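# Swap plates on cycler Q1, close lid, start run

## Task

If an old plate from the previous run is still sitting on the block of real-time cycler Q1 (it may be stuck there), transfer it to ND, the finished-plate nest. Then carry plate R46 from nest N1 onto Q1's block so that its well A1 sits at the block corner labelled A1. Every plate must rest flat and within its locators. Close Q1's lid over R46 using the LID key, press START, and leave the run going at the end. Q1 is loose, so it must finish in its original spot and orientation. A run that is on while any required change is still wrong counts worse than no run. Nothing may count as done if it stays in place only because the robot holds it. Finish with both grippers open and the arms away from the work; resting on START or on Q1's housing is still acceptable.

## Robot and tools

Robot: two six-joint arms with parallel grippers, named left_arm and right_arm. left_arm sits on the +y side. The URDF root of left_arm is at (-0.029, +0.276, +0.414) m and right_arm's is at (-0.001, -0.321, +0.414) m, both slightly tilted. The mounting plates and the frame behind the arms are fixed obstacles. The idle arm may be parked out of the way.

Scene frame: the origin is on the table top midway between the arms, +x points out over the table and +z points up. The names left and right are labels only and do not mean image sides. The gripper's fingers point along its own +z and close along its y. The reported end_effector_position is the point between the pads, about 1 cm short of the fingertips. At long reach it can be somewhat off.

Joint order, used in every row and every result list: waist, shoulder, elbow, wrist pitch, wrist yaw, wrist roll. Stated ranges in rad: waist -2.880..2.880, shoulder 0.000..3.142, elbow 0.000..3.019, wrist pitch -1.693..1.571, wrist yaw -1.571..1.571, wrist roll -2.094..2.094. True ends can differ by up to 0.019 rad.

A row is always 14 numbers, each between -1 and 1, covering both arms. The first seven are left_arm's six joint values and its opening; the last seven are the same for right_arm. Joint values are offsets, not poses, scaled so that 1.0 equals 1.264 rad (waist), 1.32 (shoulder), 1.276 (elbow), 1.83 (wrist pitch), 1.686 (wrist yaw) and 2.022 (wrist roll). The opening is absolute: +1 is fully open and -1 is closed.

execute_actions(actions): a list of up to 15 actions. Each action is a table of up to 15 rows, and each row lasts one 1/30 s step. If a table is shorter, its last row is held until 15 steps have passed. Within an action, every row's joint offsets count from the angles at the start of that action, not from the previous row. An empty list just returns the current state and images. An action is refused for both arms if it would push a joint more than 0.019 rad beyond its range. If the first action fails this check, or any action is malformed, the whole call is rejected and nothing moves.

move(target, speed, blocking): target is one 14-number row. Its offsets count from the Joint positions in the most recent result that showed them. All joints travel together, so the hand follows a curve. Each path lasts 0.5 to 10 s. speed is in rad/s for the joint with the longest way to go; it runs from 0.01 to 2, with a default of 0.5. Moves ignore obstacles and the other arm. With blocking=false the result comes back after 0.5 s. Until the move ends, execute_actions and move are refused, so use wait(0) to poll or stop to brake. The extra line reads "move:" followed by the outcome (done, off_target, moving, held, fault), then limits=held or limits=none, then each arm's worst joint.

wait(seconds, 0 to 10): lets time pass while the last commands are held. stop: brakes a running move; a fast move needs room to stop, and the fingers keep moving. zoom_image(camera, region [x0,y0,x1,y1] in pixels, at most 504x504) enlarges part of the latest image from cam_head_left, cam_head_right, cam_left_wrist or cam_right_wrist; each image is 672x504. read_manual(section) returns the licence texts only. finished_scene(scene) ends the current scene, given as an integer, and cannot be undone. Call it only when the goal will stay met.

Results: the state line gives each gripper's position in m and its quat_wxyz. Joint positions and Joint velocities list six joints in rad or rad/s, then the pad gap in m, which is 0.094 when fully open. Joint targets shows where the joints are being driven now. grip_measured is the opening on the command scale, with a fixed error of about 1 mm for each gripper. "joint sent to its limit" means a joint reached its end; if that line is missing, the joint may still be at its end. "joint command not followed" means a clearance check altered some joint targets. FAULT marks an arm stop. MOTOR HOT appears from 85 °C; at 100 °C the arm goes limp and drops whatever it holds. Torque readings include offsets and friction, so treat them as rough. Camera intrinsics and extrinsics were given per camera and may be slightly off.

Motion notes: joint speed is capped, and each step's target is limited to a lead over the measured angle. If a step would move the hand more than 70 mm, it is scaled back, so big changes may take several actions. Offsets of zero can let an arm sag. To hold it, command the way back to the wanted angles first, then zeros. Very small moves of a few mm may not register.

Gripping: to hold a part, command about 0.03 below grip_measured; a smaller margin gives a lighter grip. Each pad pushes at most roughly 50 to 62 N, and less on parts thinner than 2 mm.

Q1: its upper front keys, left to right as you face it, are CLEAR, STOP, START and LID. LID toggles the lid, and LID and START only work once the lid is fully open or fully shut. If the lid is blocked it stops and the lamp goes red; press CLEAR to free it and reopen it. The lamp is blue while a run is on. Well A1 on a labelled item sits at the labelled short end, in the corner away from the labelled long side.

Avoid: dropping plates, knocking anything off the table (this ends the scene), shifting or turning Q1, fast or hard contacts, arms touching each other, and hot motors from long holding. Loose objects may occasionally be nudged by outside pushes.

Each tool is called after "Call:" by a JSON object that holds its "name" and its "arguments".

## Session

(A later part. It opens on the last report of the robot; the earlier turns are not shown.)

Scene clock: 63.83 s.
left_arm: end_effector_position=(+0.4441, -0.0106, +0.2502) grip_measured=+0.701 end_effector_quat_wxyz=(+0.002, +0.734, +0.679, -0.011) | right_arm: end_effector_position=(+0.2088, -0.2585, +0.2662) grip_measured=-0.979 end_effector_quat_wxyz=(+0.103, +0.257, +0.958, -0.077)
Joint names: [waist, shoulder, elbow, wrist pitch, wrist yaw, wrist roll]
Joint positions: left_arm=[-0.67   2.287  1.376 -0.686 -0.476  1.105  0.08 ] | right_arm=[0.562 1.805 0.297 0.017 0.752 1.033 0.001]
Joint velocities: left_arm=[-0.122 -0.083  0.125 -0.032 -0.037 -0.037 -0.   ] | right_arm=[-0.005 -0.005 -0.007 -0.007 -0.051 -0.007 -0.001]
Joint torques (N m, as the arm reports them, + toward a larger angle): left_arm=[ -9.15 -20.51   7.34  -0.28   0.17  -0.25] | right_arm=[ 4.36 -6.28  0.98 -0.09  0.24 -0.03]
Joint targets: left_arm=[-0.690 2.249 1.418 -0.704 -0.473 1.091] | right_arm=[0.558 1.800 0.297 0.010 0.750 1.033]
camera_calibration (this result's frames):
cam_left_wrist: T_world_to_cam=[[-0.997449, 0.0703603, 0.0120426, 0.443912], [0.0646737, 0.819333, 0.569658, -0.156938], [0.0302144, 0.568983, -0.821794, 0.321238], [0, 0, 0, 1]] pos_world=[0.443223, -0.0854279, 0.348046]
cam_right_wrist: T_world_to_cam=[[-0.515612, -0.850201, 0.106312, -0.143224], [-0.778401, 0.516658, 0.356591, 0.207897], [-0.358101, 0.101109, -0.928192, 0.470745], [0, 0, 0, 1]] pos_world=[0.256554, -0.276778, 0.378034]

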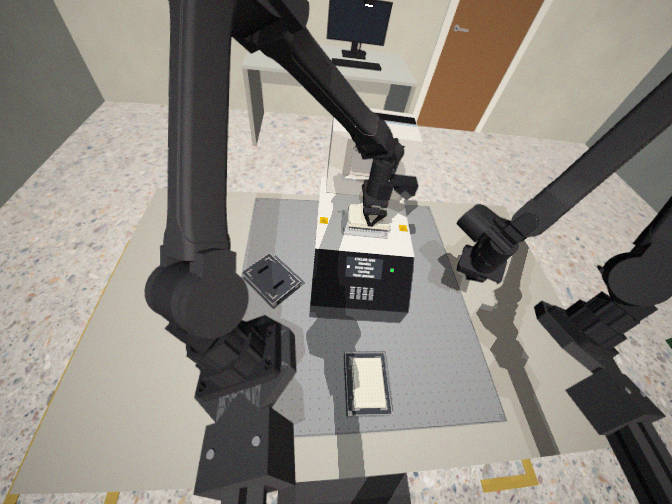

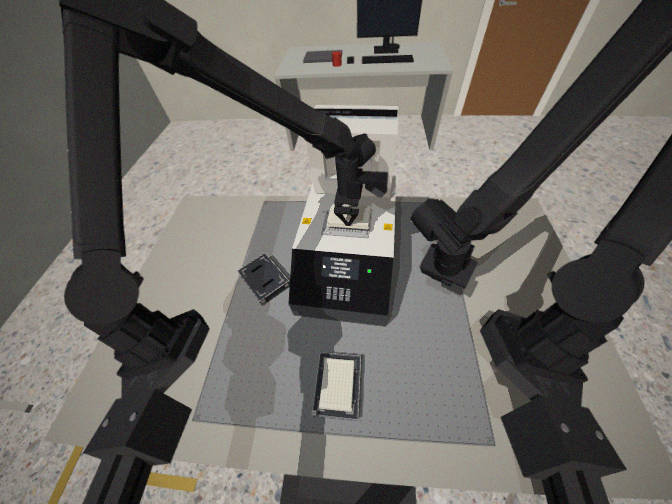

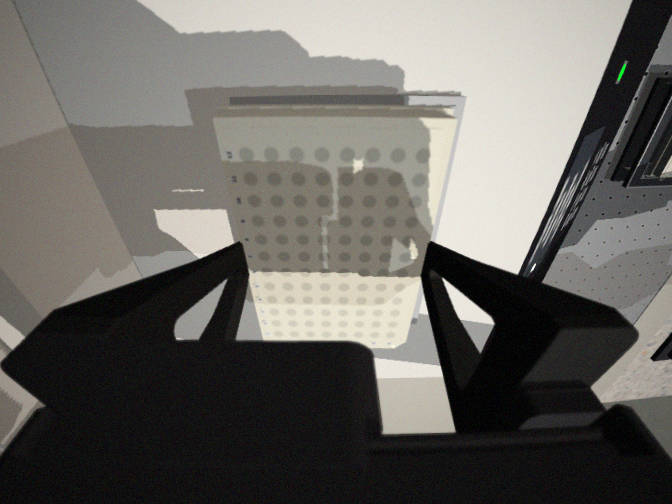

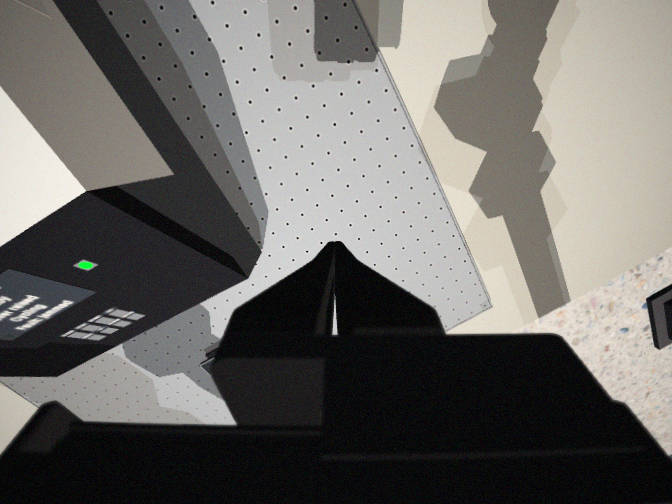

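Call:
{"name": "move", "arguments": {"target": [0.3473,-0.4652,-0.5196,0.174,0.0125,-0.966,0.665,-0.003,-0.0038,0,-0.004,-0.0012,0,-1], "speed": 1.2}}

Scene clock: 74.10 s.
left_arm: end_effector_position=(+0.3494, +0.2693, +0.2705) grip_measured=+0.702 end_effector_quat_wxyz=(-0.000, -0.382, +0.924, +0.000) | right_arm: end_effector_position=(+0.2088, -0.2585, +0.2662) grip_measured=-0.979 end_effector_quat_wxyz=(+0.103, +0.257, +0.958, -0.077)
Joint names: [waist, shoulder, elbow, wrist pitch, wrist yaw, wrist roll]
Joint positions: left_arm=[-0.232  1.696  0.716 -0.385 -0.457 -0.836  0.08 ] | right_arm=[0.562 1.805 0.297 0.017 0.752 1.033 0.001]
Joint velocities: left_arm=[ 0.005  0.005 -0.002 -0.002 -0.007 -0.022 -0.001] | right_arm=[-0.005 -0.015 -0.027 -0.017  0.022 -0.007 -0.001]
Joint torques (N m, as the arm reports them, + toward a larger angle): left_arm=[ -4.82 -13.21   2.9    1.03   0.    -0.27] | right_arm=[ 4.32 -6.29  0.96 -0.09  0.24 -0.03]
Joint targets: left_arm=[-0.231 1.673 0.713 -0.368 -0.455 -0.848] | right_arm=[0.558 1.800 0.297 0.010 0.750 1.033]
move: off_target (left_arm); limits=none; left_arm: farthest joint: the shoulder, 0.023 radians from its target (0.603 radians at the start); right_arm: farthest joint: the wrist pitch, 0.007 radians from its target (0.007 radians at the start)
camera_calibration (this result's frames):
cam_left_wrist: T_world_to_cam=[[0.712395, -0.701777, -0.00154704, -0.0563568], [-0.568637, -0.57853, 0.584768, 0.201958], [-0.411272, -0.415707, -0.811199, 0.598074], [0, 0, 0, 1]] pos_world=[0.40096, 0.325913, 0.366971]
cam_right_wrist: T_world_to_cam=[[-0.515612, -0.850201, 0.106312, -0.143224], [-0.778401, 0.516658, 0.356591, 0.207897], [-0.358101, 0.101109, -0.928192, 0.470745], [0, 0, 0, 1]] pos_world=[0.256554, -0.276778, 0.378034]

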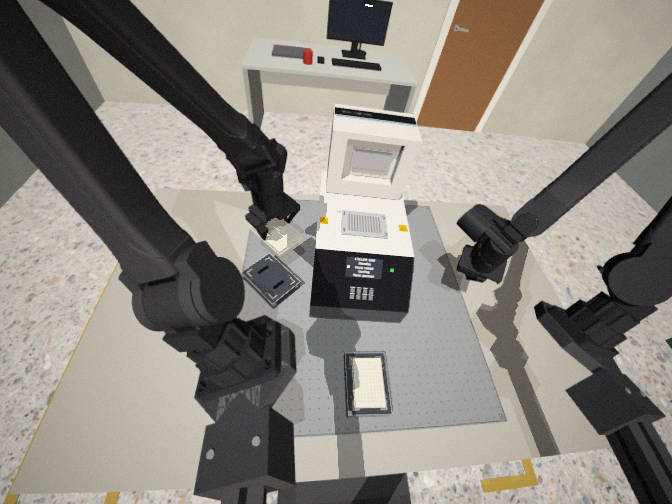

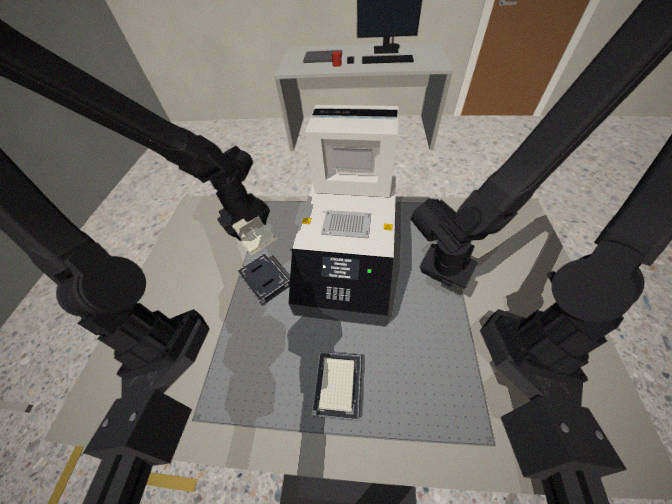

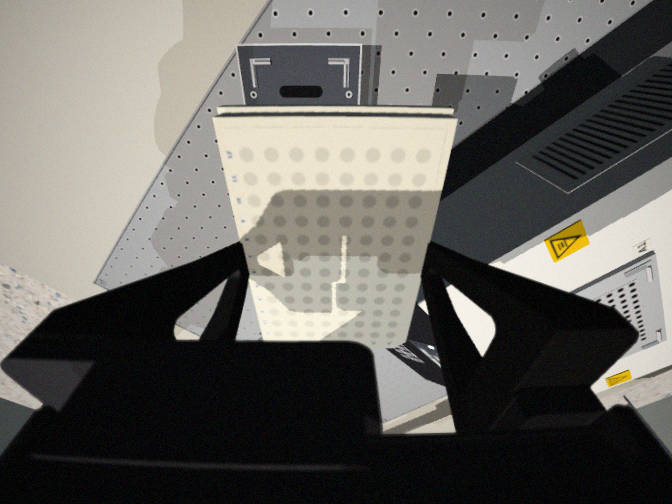

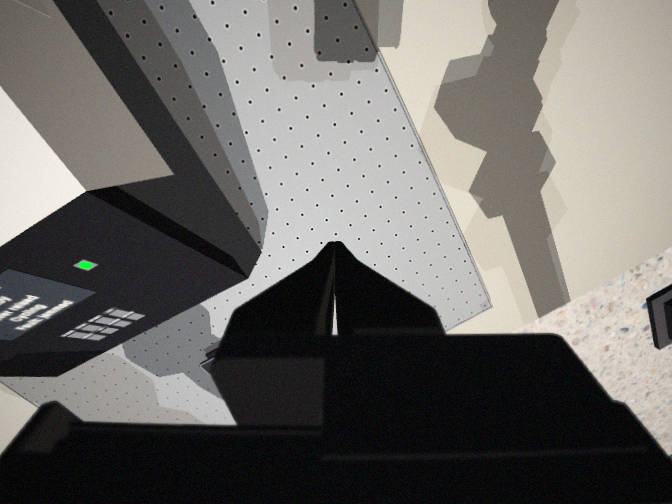

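Call:
{"name": "zoom_image", "arguments": {"camera": "cam_left_wrist", "region": [200, 20, 420, 130]}}

Region (200, 20, 420, 130) of cam_left_wrist's 672x504 image, scaled by 2.291, with more detail than that image has.

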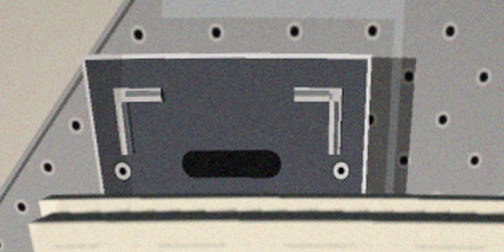

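Call:
{"name": "move", "arguments": {"target": [0.2150,0.3776,0.0873,0.2949,0.0436,0.1476,0.665,-0.003,-0.0038,0,-0.004,-0.0012,0,-1], "speed": 0.6}}

Scene clock: 76.73 s.
left_arm: end_effector_position=(+0.3408, +0.3003, +0.0850) grip_measured=+0.702 end_effector_quat_wxyz=(+0.006, -0.387, +0.922, +0.000) | right_arm: end_effector_position=(+0.2088, -0.2585, +0.2662) grip_measured=-0.979 end_effector_quat_wxyz=(+0.103, +0.257, +0.958, -0.077)
Joint names: [waist, shoulder, elbow, wrist pitch, wrist yaw, wrist roll]
Joint positions: left_arm=[ 0.043  2.191  0.822  0.137 -0.386 -0.55   0.08 ] | right_arm=[0.562 1.805 0.297 0.017 0.752 1.033 0.001]
Joint velocities: left_arm=[-0.005  0.015  0.002  0.007  0.037 -0.007  0.   ] | right_arm=[ 0.015 -0.005  0.017  0.002  0.037  0.007  0.001]
Joint torques (N m, as the arm reports them, + toward a larger angle): left_arm=[ -5.57 -12.81  -0.06   1.08   0.01  -0.09] | right_arm=[ 4.34 -6.29  0.97 -0.09  0.24 -0.03]
Joint targets: left_arm=[0.039 2.195 0.827 0.155 -0.384 -0.538] | right_arm=[0.558 1.800 0.297 0.010 0.750 1.033]
move: done; limits=none; left_arm: farthest joint: the wrist pitch, 0.018 radians from its target (0.540 radians at the start); right_arm: farthest joint: the wrist pitch, 0.007 radians from its target (0.007 radians at the start)
camera_calibration (this result's frames):
cam_left_wrist: T_world_to_cam=[[0.719546, -0.69443, 0.00445579, -0.0338833], [-0.57005, -0.586979, 0.574889, 0.3273], [-0.396605, -0.416199, -0.818219, 0.452699], [0, 0, 0, 1]] pos_world=[0.390501, 0.357002, 0.182396]
cam_right_wrist: T_world_to_cam=[[-0.515612, -0.850201, 0.106312, -0.143224], [-0.778401, 0.516658, 0.356591, 0.207897], [-0.358101, 0.101109, -0.928192, 0.470745], [0, 0, 0, 1]] pos_world=[0.256554, -0.276778, 0.378034]

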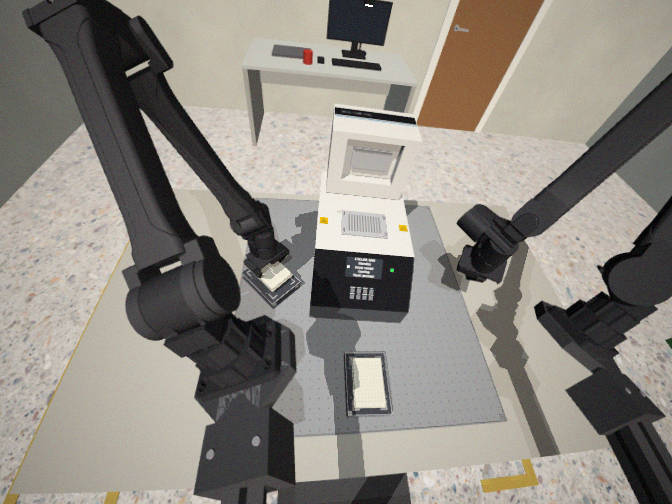

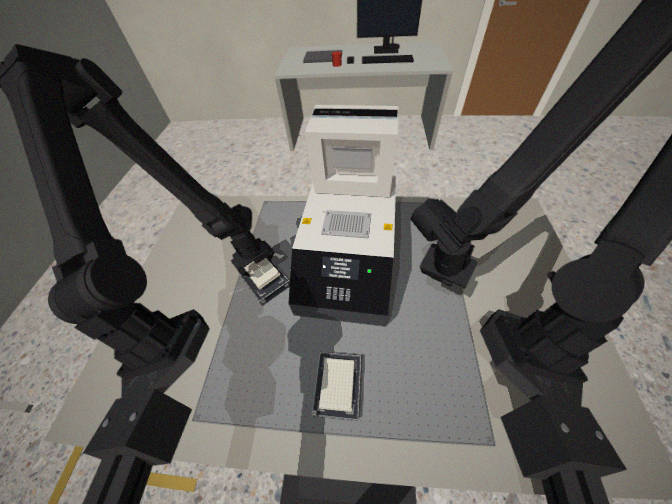

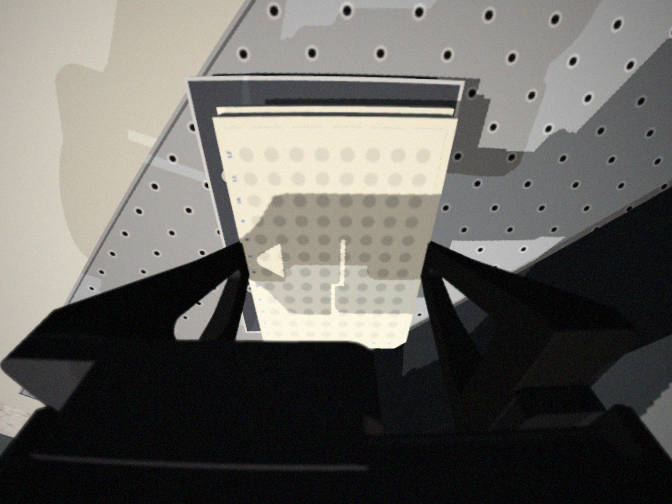

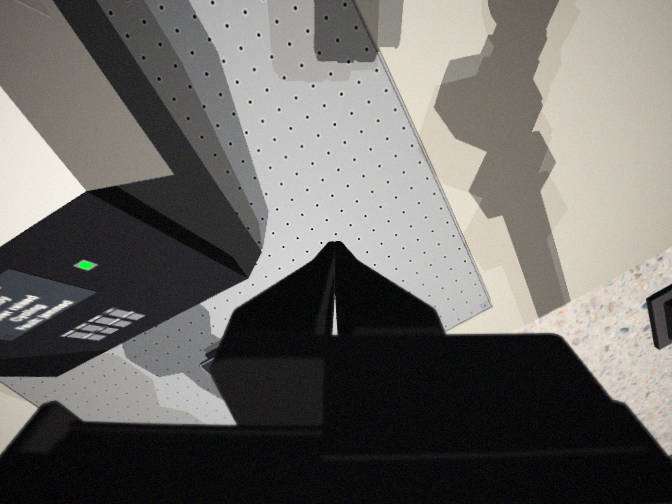

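Call:
{"name": "move", "arguments": {"target": [0.0063,0.029,0.002,0.0213,0.0036,0.0109,0.665,-0.003,-0.0038,0,-0.004,-0.0012,0,-1], "speed": 0.15}}

Scene clock: 78.27 s.
left_arm: end_effector_position=(+0.3369, +0.2963, +0.0792) grip_measured=+0.702 end_effector_quat_wxyz=(+0.006, -0.382, +0.924, -0.002) | right_arm: end_effector_position=(+0.2088, -0.2585, +0.2662) grip_measured=-0.979 end_effector_quat_wxyz=(+0.103, +0.257, +0.958, -0.077)
Joint names: [waist, shoulder, elbow, wrist pitch, wrist yaw, wrist roll]
Joint positions: left_arm=[ 0.043  2.212  0.822  0.157 -0.382 -0.54   0.08 ] | right_arm=[0.562 1.805 0.297 0.017 0.752 1.033 0.001]
Joint velocities: left_arm=[-0.015 -0.005 -0.012 -0.002 -0.007  0.007  0.001] | right_arm=[-0.005 -0.005 -0.007 -0.007 -0.022  0.007  0.001]
Joint torques (N m, as the arm reports them, + toward a larger angle): left_arm=[ -4.75 -11.55  -0.41   1.14   0.03  -0.06] | right_arm=[ 4.32 -6.28  0.97 -0.09  0.24 -0.03]
Joint targets: left_arm=[0.051 2.229 0.825 0.176 -0.380 -0.528] | right_arm=[0.558 1.800 0.297 0.010 0.750 1.033]
move: done; limits=none; left_arm: farthest joint: the wrist pitch, 0.019 radians from its target (0.039 radians at the start); right_arm: farthest joint: the wrist pitch, 0.007 radians from its target (0.007 radians at the start)
camera_calibration (this result's frames):
cam_left_wrist: T_world_to_cam=[[0.71239, -0.701747, 0.00722205, -0.0295166], [-0.576145, -0.578945, 0.576958, 0.325578], [-0.400697, -0.41518, -0.816742, 0.445715], [0, 0, 0, 1]] pos_world=[0.387204, 0.35283, 0.176403]
cam_right_wrist: T_world_to_cam=[[-0.515612, -0.850201, 0.106312, -0.143224], [-0.778401, 0.516658, 0.356591, 0.207897], [-0.358101, 0.101109, -0.928192, 0.470745], [0, 0, 0, 1]] pos_world=[0.256554, -0.276778, 0.378034]

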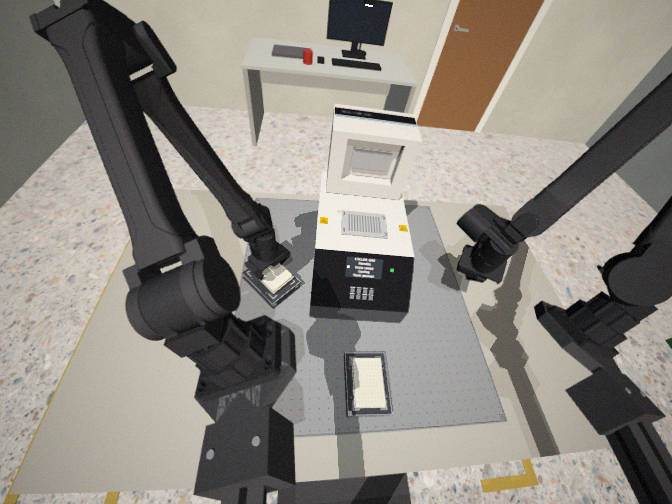

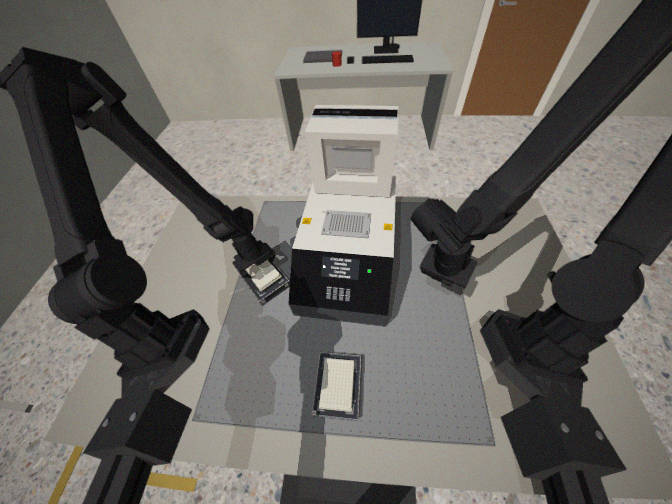

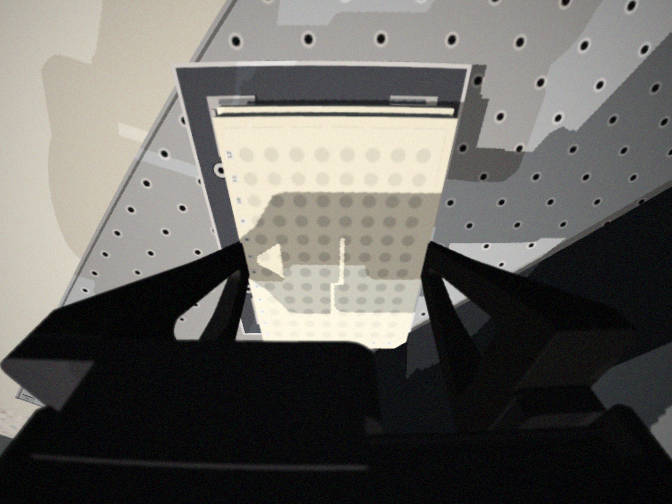

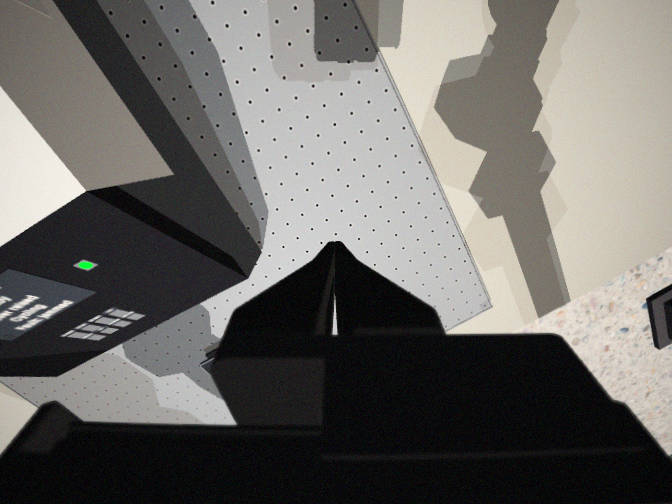

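Call:
{"name": "execute_actions", "arguments": {"actions": [[[0.007,0.014,0.002,0.0105,0.001,0.006,0.665,-0.003,-0.0038,0,-0.004,-0.0012,0,-1],[0.008,0.015,0.002,0.0105,0.001,0.006,0.665,-0.003,-0.0038,0,-0.004,-0.0012,0,-1],[0.009,0.016,0.002,0.0105,0.001,0.006,0.665,-0.003,-0.0038,0,-0.004,-0.0012,0,-1],[0.010,0.017,0.002,0.0105,0.001,0.006,0.665,-0.003,-0.0038,0,-0.004,-0.0012,0,-1],[0.011,0.018,0.002,0.0105,0.001,0.006,0.665,-0.003,-0.0038,0,-0.004,-0.0012,0,-1],[0.012,0.019,0.002,0.011,0.001,0.006,0.665,-0.003,-0.0038,0,-0.004,-0.0012,0,-1],[0.013,0.020,0.002,0.011,0.001,0.006,0.665,-0.003,-0.0038,0,-0.004,-0.0012,0,-1],[0.0135,0.021,0.002,0.011,0.001,0.006,0.665,-0.003,-0.0038,0,-0.004,-0.0012,0,-1],[0.014,0.022,0.002,0.011,0.001,0.006,0.665,-0.003,-0.0038,0,-0.004,-0.0012,0,-1]]]}}

Scene clock: 79.10 s.
left_arm: end_effector_position=(+0.3316, +0.2988, +0.0748) grip_measured=+0.702 end_effector_quat_wxyz=(+0.001, -0.385, +0.923, +0.001) | right_arm: end_effector_position=(+0.2088, -0.2585, +0.2662) grip_measured=-0.979 end_effector_quat_wxyz=(+0.103, +0.257, +0.958, -0.077)
Joint names: [waist, shoulder, elbow, wrist pitch, wrist yaw, wrist roll]
Joint positions: left_arm=[ 0.054  2.222  0.822  0.16  -0.382 -0.539  0.08 ] | right_arm=[0.562 1.805 0.297 0.017 0.752 1.033 0.001]
Joint velocities: left_arm=[ 0.005  0.005 -0.002  0.022 -0.007 -0.037 -0.001] | right_arm=[-0.005 -0.005 -0.007 -0.007 -0.022  0.007 -0.   ]
Joint torques (N m, as the arm reports them, + toward a larger angle): left_arm=[ -4.79 -11.58  -0.48   1.05   0.    -0.07] | right_arm=[ 4.36 -6.31  0.97 -0.09  0.24 -0.03]
Joint targets: left_arm=[0.060 2.241 0.825 0.177 -0.380 -0.528] | right_arm=[0.558 1.800 0.297 0.010 0.750 1.033]
camera_calibration (this result's frames):
cam_left_wrist: T_world_to_cam=[[0.71703, -0.69704, -0.00155704, -0.0261887], [-0.56574, -0.583267, 0.58287, 0.323902], [-0.407192, -0.417055, -0.812564, 0.443425], [0, 0, 0, 1]] pos_world=[0.382581, 0.355599, 0.171478]
cam_right_wrist: T_world_to_cam=[[-0.515612, -0.850201, 0.106312, -0.143224], [-0.778401, 0.516658, 0.356591, 0.207897], [-0.358101, 0.101109, -0.928192, 0.470745], [0, 0, 0, 1]] pos_world=[0.256554, -0.276778, 0.378034]

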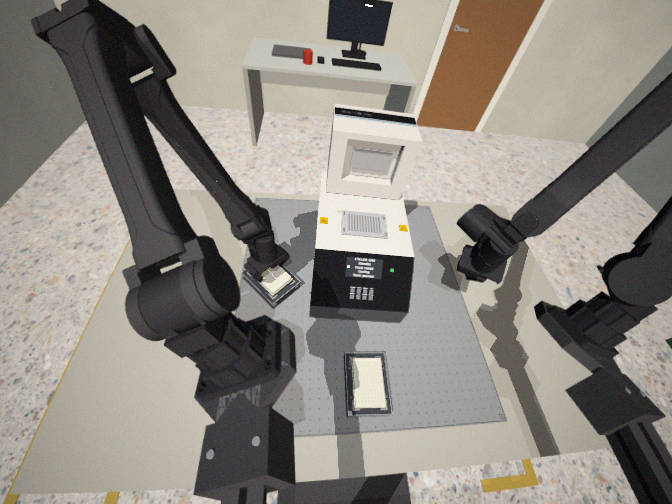

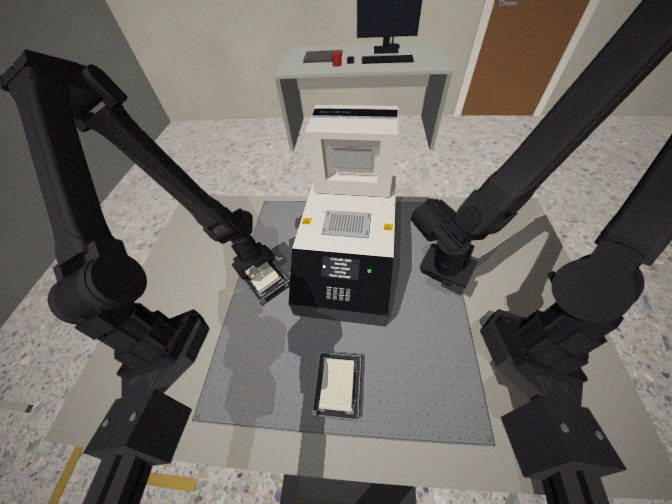

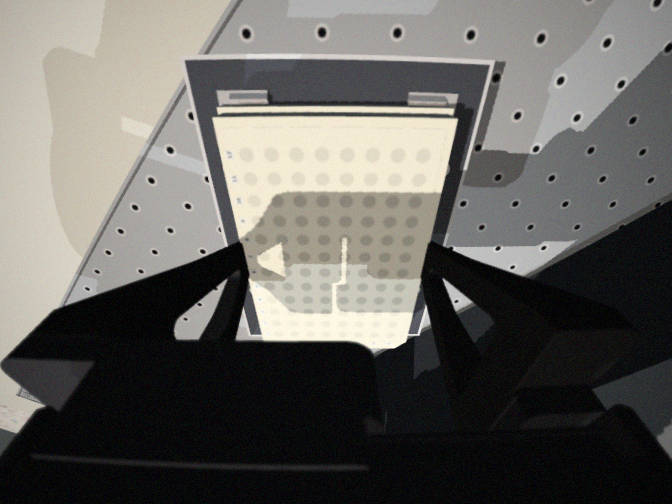

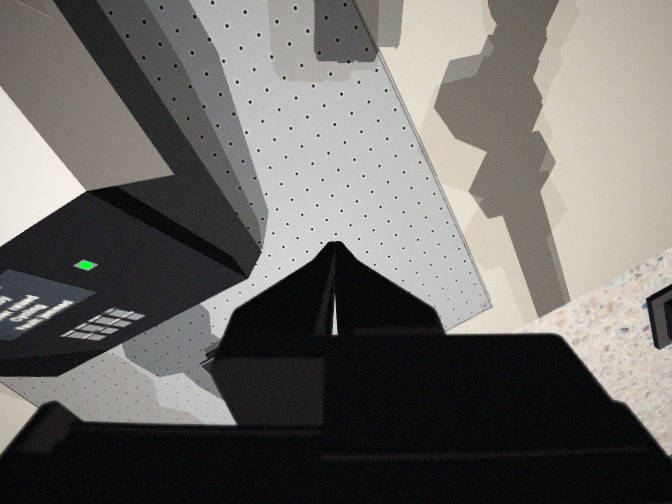

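Call:
{"name": "zoom_image", "arguments": {"camera": "cam_left_wrist", "region": [170, 40, 510, 200]}}

Call:
{"name": "zoom_image", "arguments": {"camera": "cam_left_wrist", "region": [200, 75, 290, 135]}}

Call:
{"name": "zoom_image", "arguments": {"camera": "cam_left_wrist", "region": [390, 75, 480, 135]}}

Region (170, 40, 510, 200) of cam_left_wrist's 672x504 image, scaled by 1.482, with more detail than that image has; it fills the top 237 rows of this view, and the rest is white.

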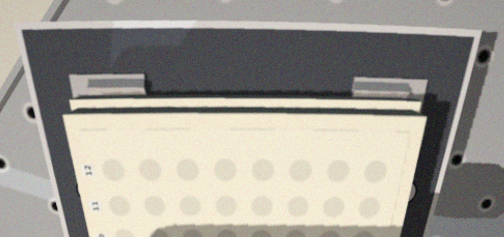

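Region (200, 75, 290, 135) of cam_left_wrist's 672x504 image, scaled by 5.600, with more detail than that image has.

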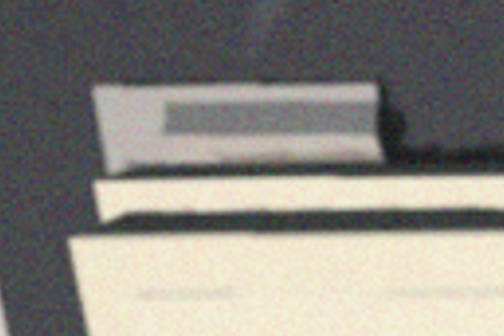

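Region (390, 75, 480, 135) of cam_left_wrist's 672x504 image, scaled by 5.600, with more detail than that image has.

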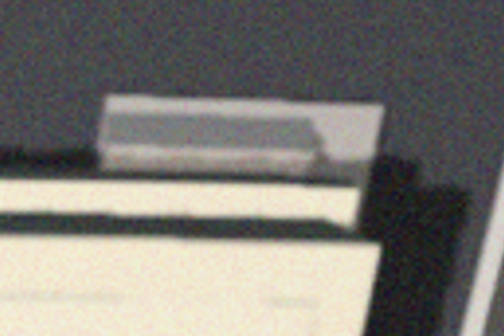

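Call:
{"name": "execute_actions", "arguments": {"actions": [[[0.0055,0.016,0.006,0.010,0.0013,0.006,0.665,-0.003,-0.0038,0,-0.004,-0.0012,0,-1],[0.0065,0.018,0.008,0.011,0.0015,0.007,0.665,-0.003,-0.0038,0,-0.004,-0.0012,0,-1],[0.007,0.0205,0.0095,0.012,0.0017,0.008,0.665,-0.003,-0.0038,0,-0.004,-0.0012,0,-1],[0.0075,0.023,0.011,0.013,0.0019,0.009,0.665,-0.003,-0.0038,0,-0.004,-0.0012,0,-1],[0.008,0.0255,0.012,0.014,0.0021,0.010,0.665,-0.003,-0.0038,0,-0.004,-0.0012,0,-1],[0.0085,0.028,0.013,0.015,0.0023,0.011,0.665,-0.003,-0.0038,0,-0.004,-0.0012,0,-1],[0.009,0.030,0.014,0.016,0.0025,0.012,0.665,-0.003,-0.0038,0,-0.004,-0.0012,0,-1],[0.0095,0.032,0.015,0.017,0.0027,0.0125,0.665,-0.003,-0.0038,0,-0.004,-0.0012,0,-1],[0.010,0.034,0.016,0.018,0.0029,0.013,0.665,-0.003,-0.0038,0,-0.004,-0.0012,0,-1],[0.0105,0.0355,0.017,0.019,0.0031,0.0134,0.665,-0.003,-0.0038,0,-0.004,-0.0012,0,-1],[0.011,0.037,0.018,0.020,0.0033,0.0134,0.665,-0.003,-0.0038,0,-0.004,-0.0012,0,-1]]]}}

Scene clock: 82.03 s.
left_arm: end_effector_position=(+0.3344, +0.2983, +0.0677) grip_measured=+0.702 end_effector_quat_wxyz=(+0.004, -0.383, +0.924, +0.000) | right_arm: end_effector_position=(+0.2088, -0.2585, +0.2662) grip_measured=-0.979 end_effector_quat_wxyz=(+0.103, +0.257, +0.958, -0.077)
Joint names: [waist, shoulder, elbow, wrist pitch, wrist yaw, wrist roll]
Joint positions: left_arm=[ 0.058  2.243  0.837  0.176 -0.38  -0.527  0.08 ] | right_arm=[0.562 1.805 0.297 0.017 0.752 1.033 0.001]
Joint velocities: left_arm=[-0.005 -0.015  0.002 -0.012 -0.022 -0.051  0.001] | right_arm=[ 0.015 -0.005 -0.002  0.012  0.007  0.007  0.   ]
Joint torques (N m, as the arm reports them, + toward a larger angle): left_arm=[ -4.7  -10.82  -0.16   1.24   0.08  -0.05] | right_arm=[ 4.35 -6.27  0.97 -0.09  0.24 -0.03]
Joint targets: left_arm=[0.068 2.270 0.846 0.197 -0.377 -0.512] | right_arm=[0.558 1.800 0.297 0.010 0.750 1.033]
camera_calibration (this result's frames):
cam_left_wrist: T_world_to_cam=[[0.713203, -0.700954, 0.00233674, -0.0264374], [-0.572977, -0.581062, 0.577983, 0.331413], [-0.403781, -0.413558, -0.816046, 0.436649], [0, 0, 0, 1]] pos_world=[0.385058, 0.35462, 0.164837]
cam_right_wrist: T_world_to_cam=[[-0.515612, -0.850201, 0.106312, -0.143224], [-0.778401, 0.516658, 0.356591, 0.207897], [-0.358101, 0.101109, -0.928192, 0.470745], [0, 0, 0, 1]] pos_world=[0.256554, -0.276778, 0.378034]

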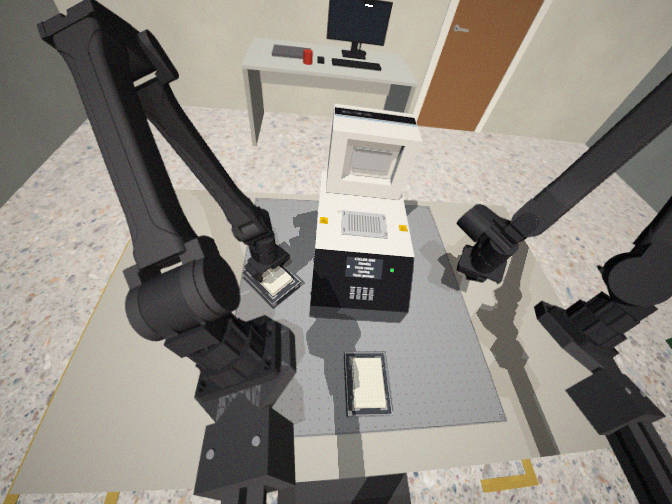

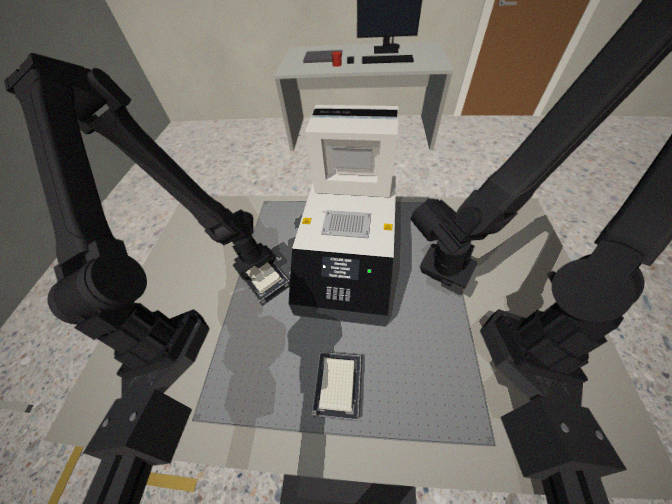

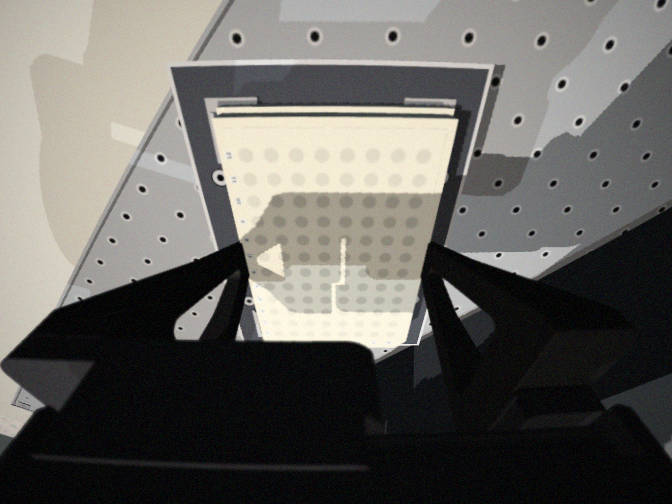

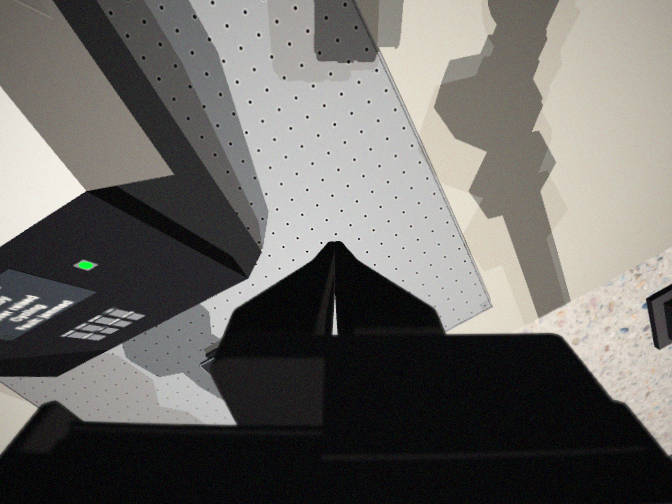

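Call:
{"name": "execute_actions", "arguments": {"actions": [[[0.004,0.010,0.004,0.006,0,0.005,0.665,-0.003,-0.0038,0,-0.004,-0.0012,0,-1],[0.002,0.0,0.002,0.003,0,0.004,0.665,-0.003,-0.0038,0,-0.004,-0.0012,0,-1],[0.0,-0.008,0.0,0.0,0,0.003,0.665,-0.003,-0.0038,0,-0.004,-0.0012,0,-1],[0.0,-0.012,-0.003,0.0,0,0.003,0.665,-0.003,-0.0038,0,-0.004,-0.0012,0,-1],[0.0,-0.012,-0.005,0.0,0,0.003,0.665,-0.003,-0.0038,0,-0.004,-0.0012,0,-1],[0.0,-0.012,-0.007,0.0,0,0.003,0.665,-0.003,-0.0038,0,-0.004,-0.0012,0,-1],[0.0,-0.012,-0.009,0.0,0,0.003,0.665,-0.003,-0.0038,0,-0.004,-0.0012,0,-1],[0.0,-0.012,-0.011,0.0,0,0.003,0.665,-0.003,-0.0038,0,-0.004,-0.0012,0,-1],[0.0,-0.012,-0.013,0.0,0,0.003,0.665,-0.003,-0.0038,0,-0.004,-0.0012,0,-1]]]}}

Scene clock: 83.63 s.
left_arm: end_effector_position=(+0.3337, +0.2983, +0.0679) grip_measured=+0.702 end_effector_quat_wxyz=(+0.004, -0.383, +0.924, +0.001) | right_arm: end_effector_position=(+0.2088, -0.2585, +0.2662) grip_measured=-0.979 end_effector_quat_wxyz=(+0.103, +0.257, +0.958, -0.077)
Joint names: [waist, shoulder, elbow, wrist pitch, wrist yaw, wrist roll]
Joint positions: left_arm=[ 0.058  2.242  0.835  0.176 -0.381 -0.527  0.08 ] | right_arm=[0.562 1.805 0.297 0.017 0.752 1.033 0.001]
Joint velocities: left_arm=[-0.015 -0.024 -0.012 -0.022  0.007  0.066 -0.   ] | right_arm=[-0.005 -0.005  0.002  0.002 -0.007 -0.007 -0.   ]
Joint torques (N m, as the arm reports them, + toward a larger angle): left_arm=[ -5.31 -14.43  -1.91   0.41  -0.05  -0.12] | right_arm=[ 4.35 -6.3   0.97 -0.09  0.24 -0.03]
Joint targets: left_arm=[0.058 2.227 0.820 0.176 -0.380 -0.521] | right_arm=[0.558 1.800 0.297 0.010 0.750 1.033]
camera_calibration (this result's frames):
cam_left_wrist: T_world_to_cam=[[0.712912, -0.701252, 0.00113516, -0.025605], [-0.572512, -0.581095, 0.578411, 0.330685], [-0.404952, -0.413006, -0.815745, 0.4367], [0, 0, 0, 1]] pos_world=[0.384418, 0.354564, 0.164993]
cam_right_wrist: T_world_to_cam=[[-0.515612, -0.850201, 0.106312, -0.143224], [-0.778401, 0.516658, 0.356591, 0.207897], [-0.358101, 0.101109, -0.928192, 0.470745], [0, 0, 0, 1]] pos_world=[0.256554, -0.276778, 0.378034]

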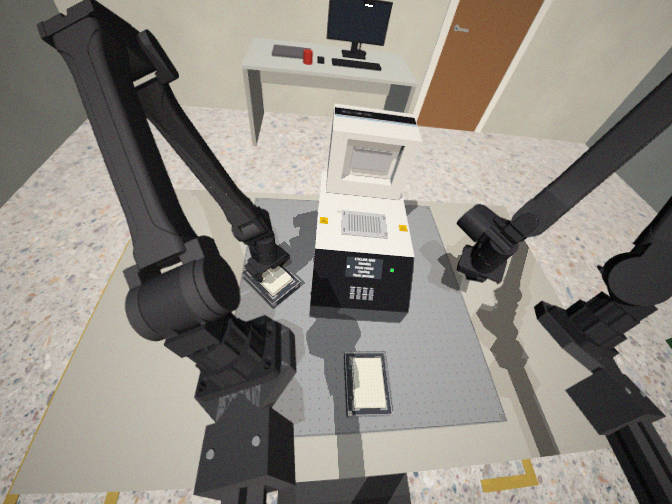

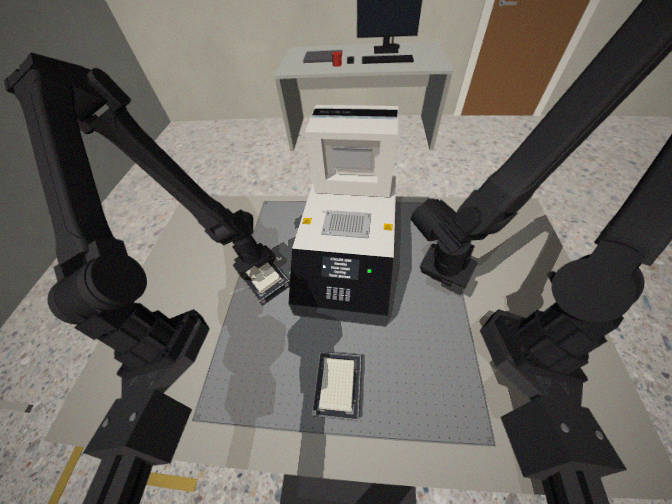

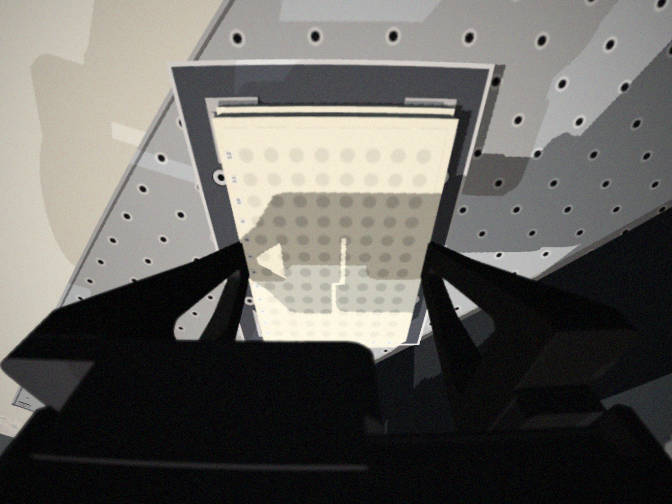

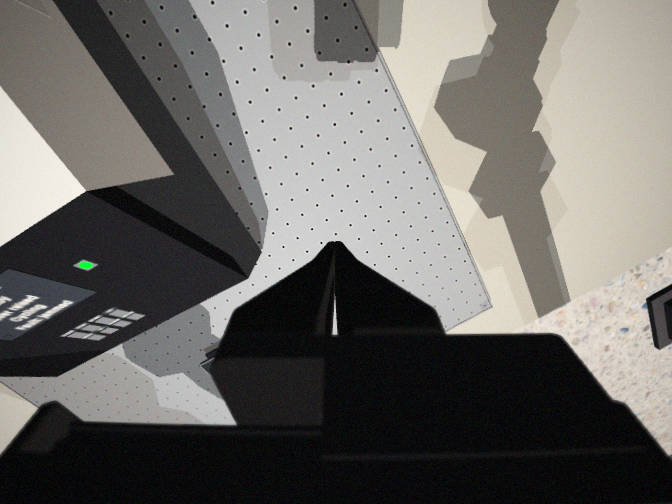

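Call:
{"name": "execute_actions", "arguments": {"actions": [[[0.0,-0.010,-0.012,0.0,0,0.003,0.665,-0.003,-0.0038,0,-0.004,-0.0012,0,-1],[0.0,-0.009,-0.013,0.0,0,0.003,0.665,-0.003,-0.0038,0,-0.004,-0.0012,0,-1],[0.0,-0.008,-0.014,0.0,0,0.003,0.665,-0.003,-0.0038,0,-0.004,-0.0012,0,-1],[0.0,-0.007,-0.015,0.0,0,0.003,0.665,-0.003,-0.0038,0,-0.004,-0.0012,0,-1],[0.0,-0.006,-0.016,0.0,0,0.003,0.665,-0.003,-0.0038,0,-0.004,-0.0012,0,-1],[0.0,-0.006,-0.0165,0.0,0,0.003,0.665,-0.003,-0.0038,0,-0.004,-0.0012,0,-1]]]}}

Scene clock: 84.53 s.
left_arm: end_effector_position=(+0.3298, +0.2974, +0.0683) grip_measured=+0.702 end_effector_quat_wxyz=(+0.001, -0.381, +0.924, +0.001) | right_arm: end_effector_position=(+0.2088, -0.2585, +0.2662) grip_measured=-0.979 end_effector_quat_wxyz=(+0.103, +0.257, +0.958, -0.077)
Joint names: [waist, shoulder, elbow, wrist pitch, wrist yaw, wrist roll]
Joint positions: left_arm=[ 0.058  2.242  0.829  0.176 -0.381 -0.527  0.08 ] | right_arm=[0.562 1.805 0.297 0.017 0.752 1.033 0.001]
Joint velocities: left_arm=[-0.015 -0.015  0.022  0.007  0.007  0.051 -0.001] | right_arm=[ 0.005 -0.005  0.007 -0.017  0.037 -0.022 -0.   ]
Joint torques (N m, as the arm reports them, + toward a larger angle): left_arm=[ -5.05 -13.87  -1.88   0.42  -0.11  -0.12] | right_arm=[ 4.34 -6.29  0.98 -0.1   0.24 -0.03]
Joint targets: left_arm=[0.058 2.234 0.814 0.176 -0.381 -0.521] | right_arm=[0.558 1.800 0.297 0.010 0.750 1.033]
camera_calibration (this result's frames):
cam_left_wrist: T_world_to_cam=[[0.711226, -0.702962, -0.00162069, -0.0222482], [-0.570575, -0.578626, 0.582783, 0.326056], [-0.410612, -0.413566, -0.812626, 0.436899], [0, 0, 0, 1]] pos_world=[0.381259, 0.353711, 0.16498]
cam_right_wrist: T_world_to_cam=[[-0.515612, -0.850201, 0.106312, -0.143224], [-0.778401, 0.516658, 0.356591, 0.207897], [-0.358101, 0.101109, -0.928192, 0.470745], [0, 0, 0, 1]] pos_world=[0.256554, -0.276778, 0.378034]

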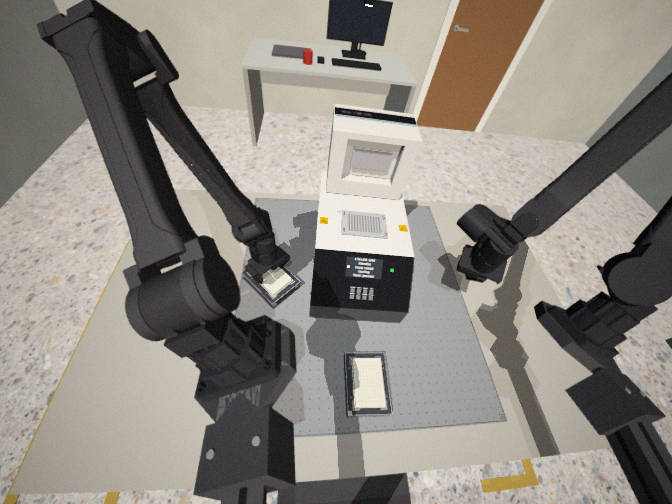

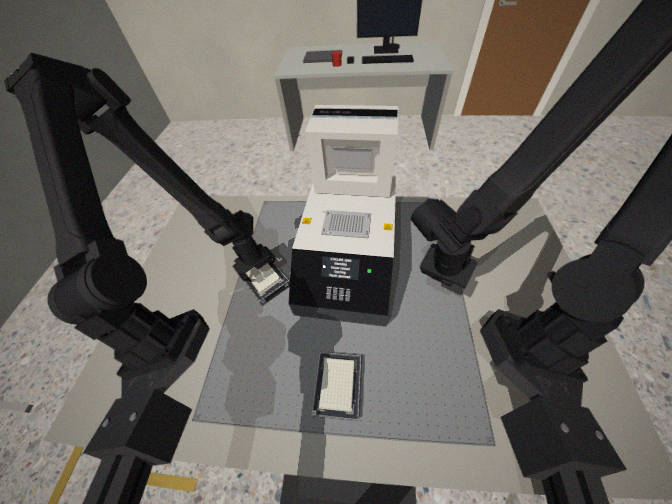

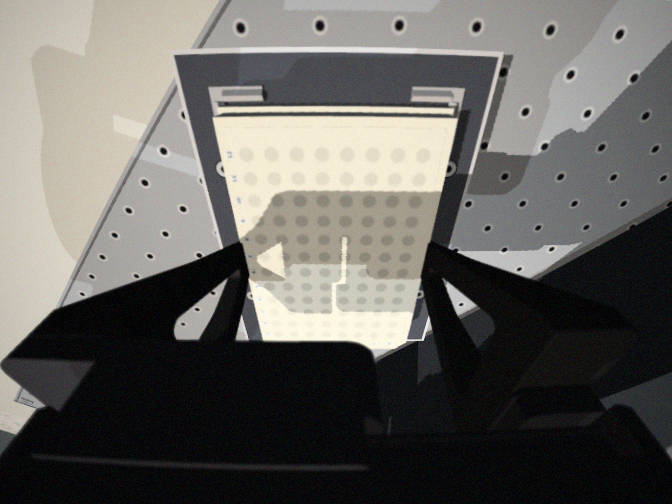

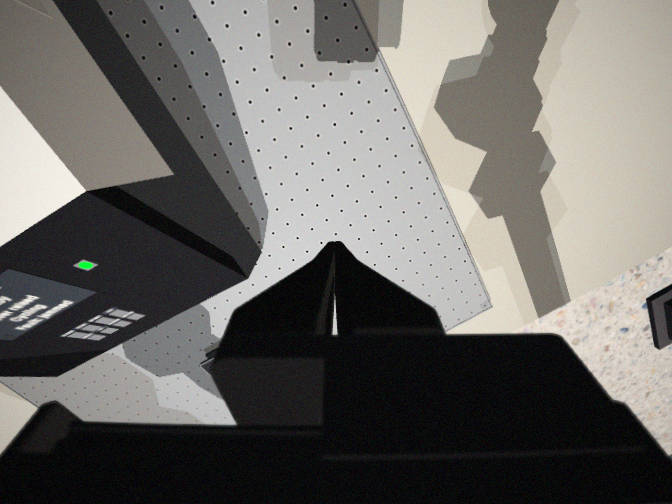

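Call:
{"name": "zoom_image", "arguments": {"camera": "cam_left_wrist", "region": [195, 70, 285, 130]}}

Call:
{"name": "zoom_image", "arguments": {"camera": "cam_left_wrist", "region": [390, 70, 480, 130]}}

Call:
{"name": "zoom_image", "arguments": {"camera": "cam_head_left", "region": [230, 240, 320, 320]}}

Region (195, 70, 285, 130) of cam_left_wrist's 672x504 image, scaled by 5.600, with more detail than that image has.

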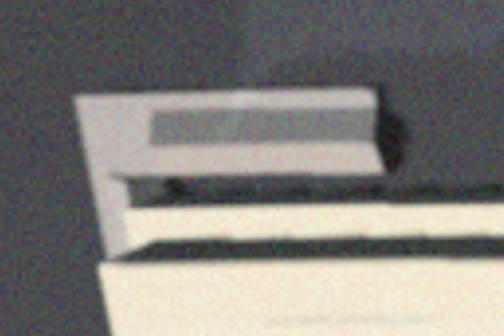

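Region (390, 70, 480, 130) of cam_left_wrist's 672x504 image, scaled by 5.600, with more detail than that image has.

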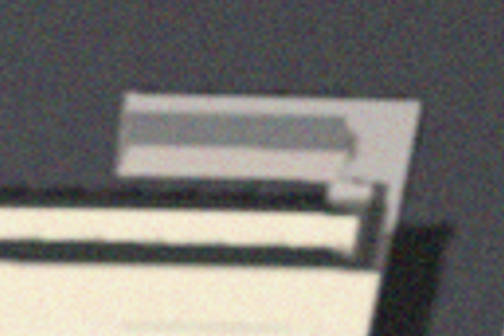

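Region (230, 240, 320, 320) of cam_head_left's 672x504 image, scaled by 5.600, with more detail than that image has.

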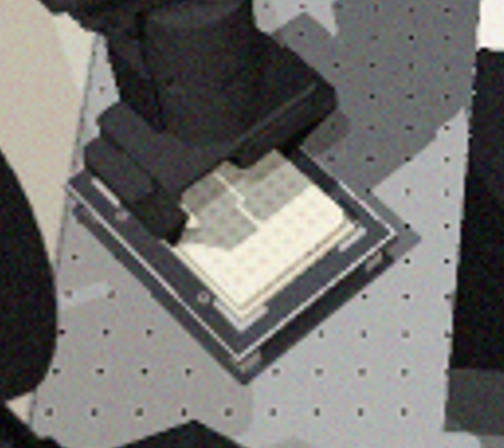

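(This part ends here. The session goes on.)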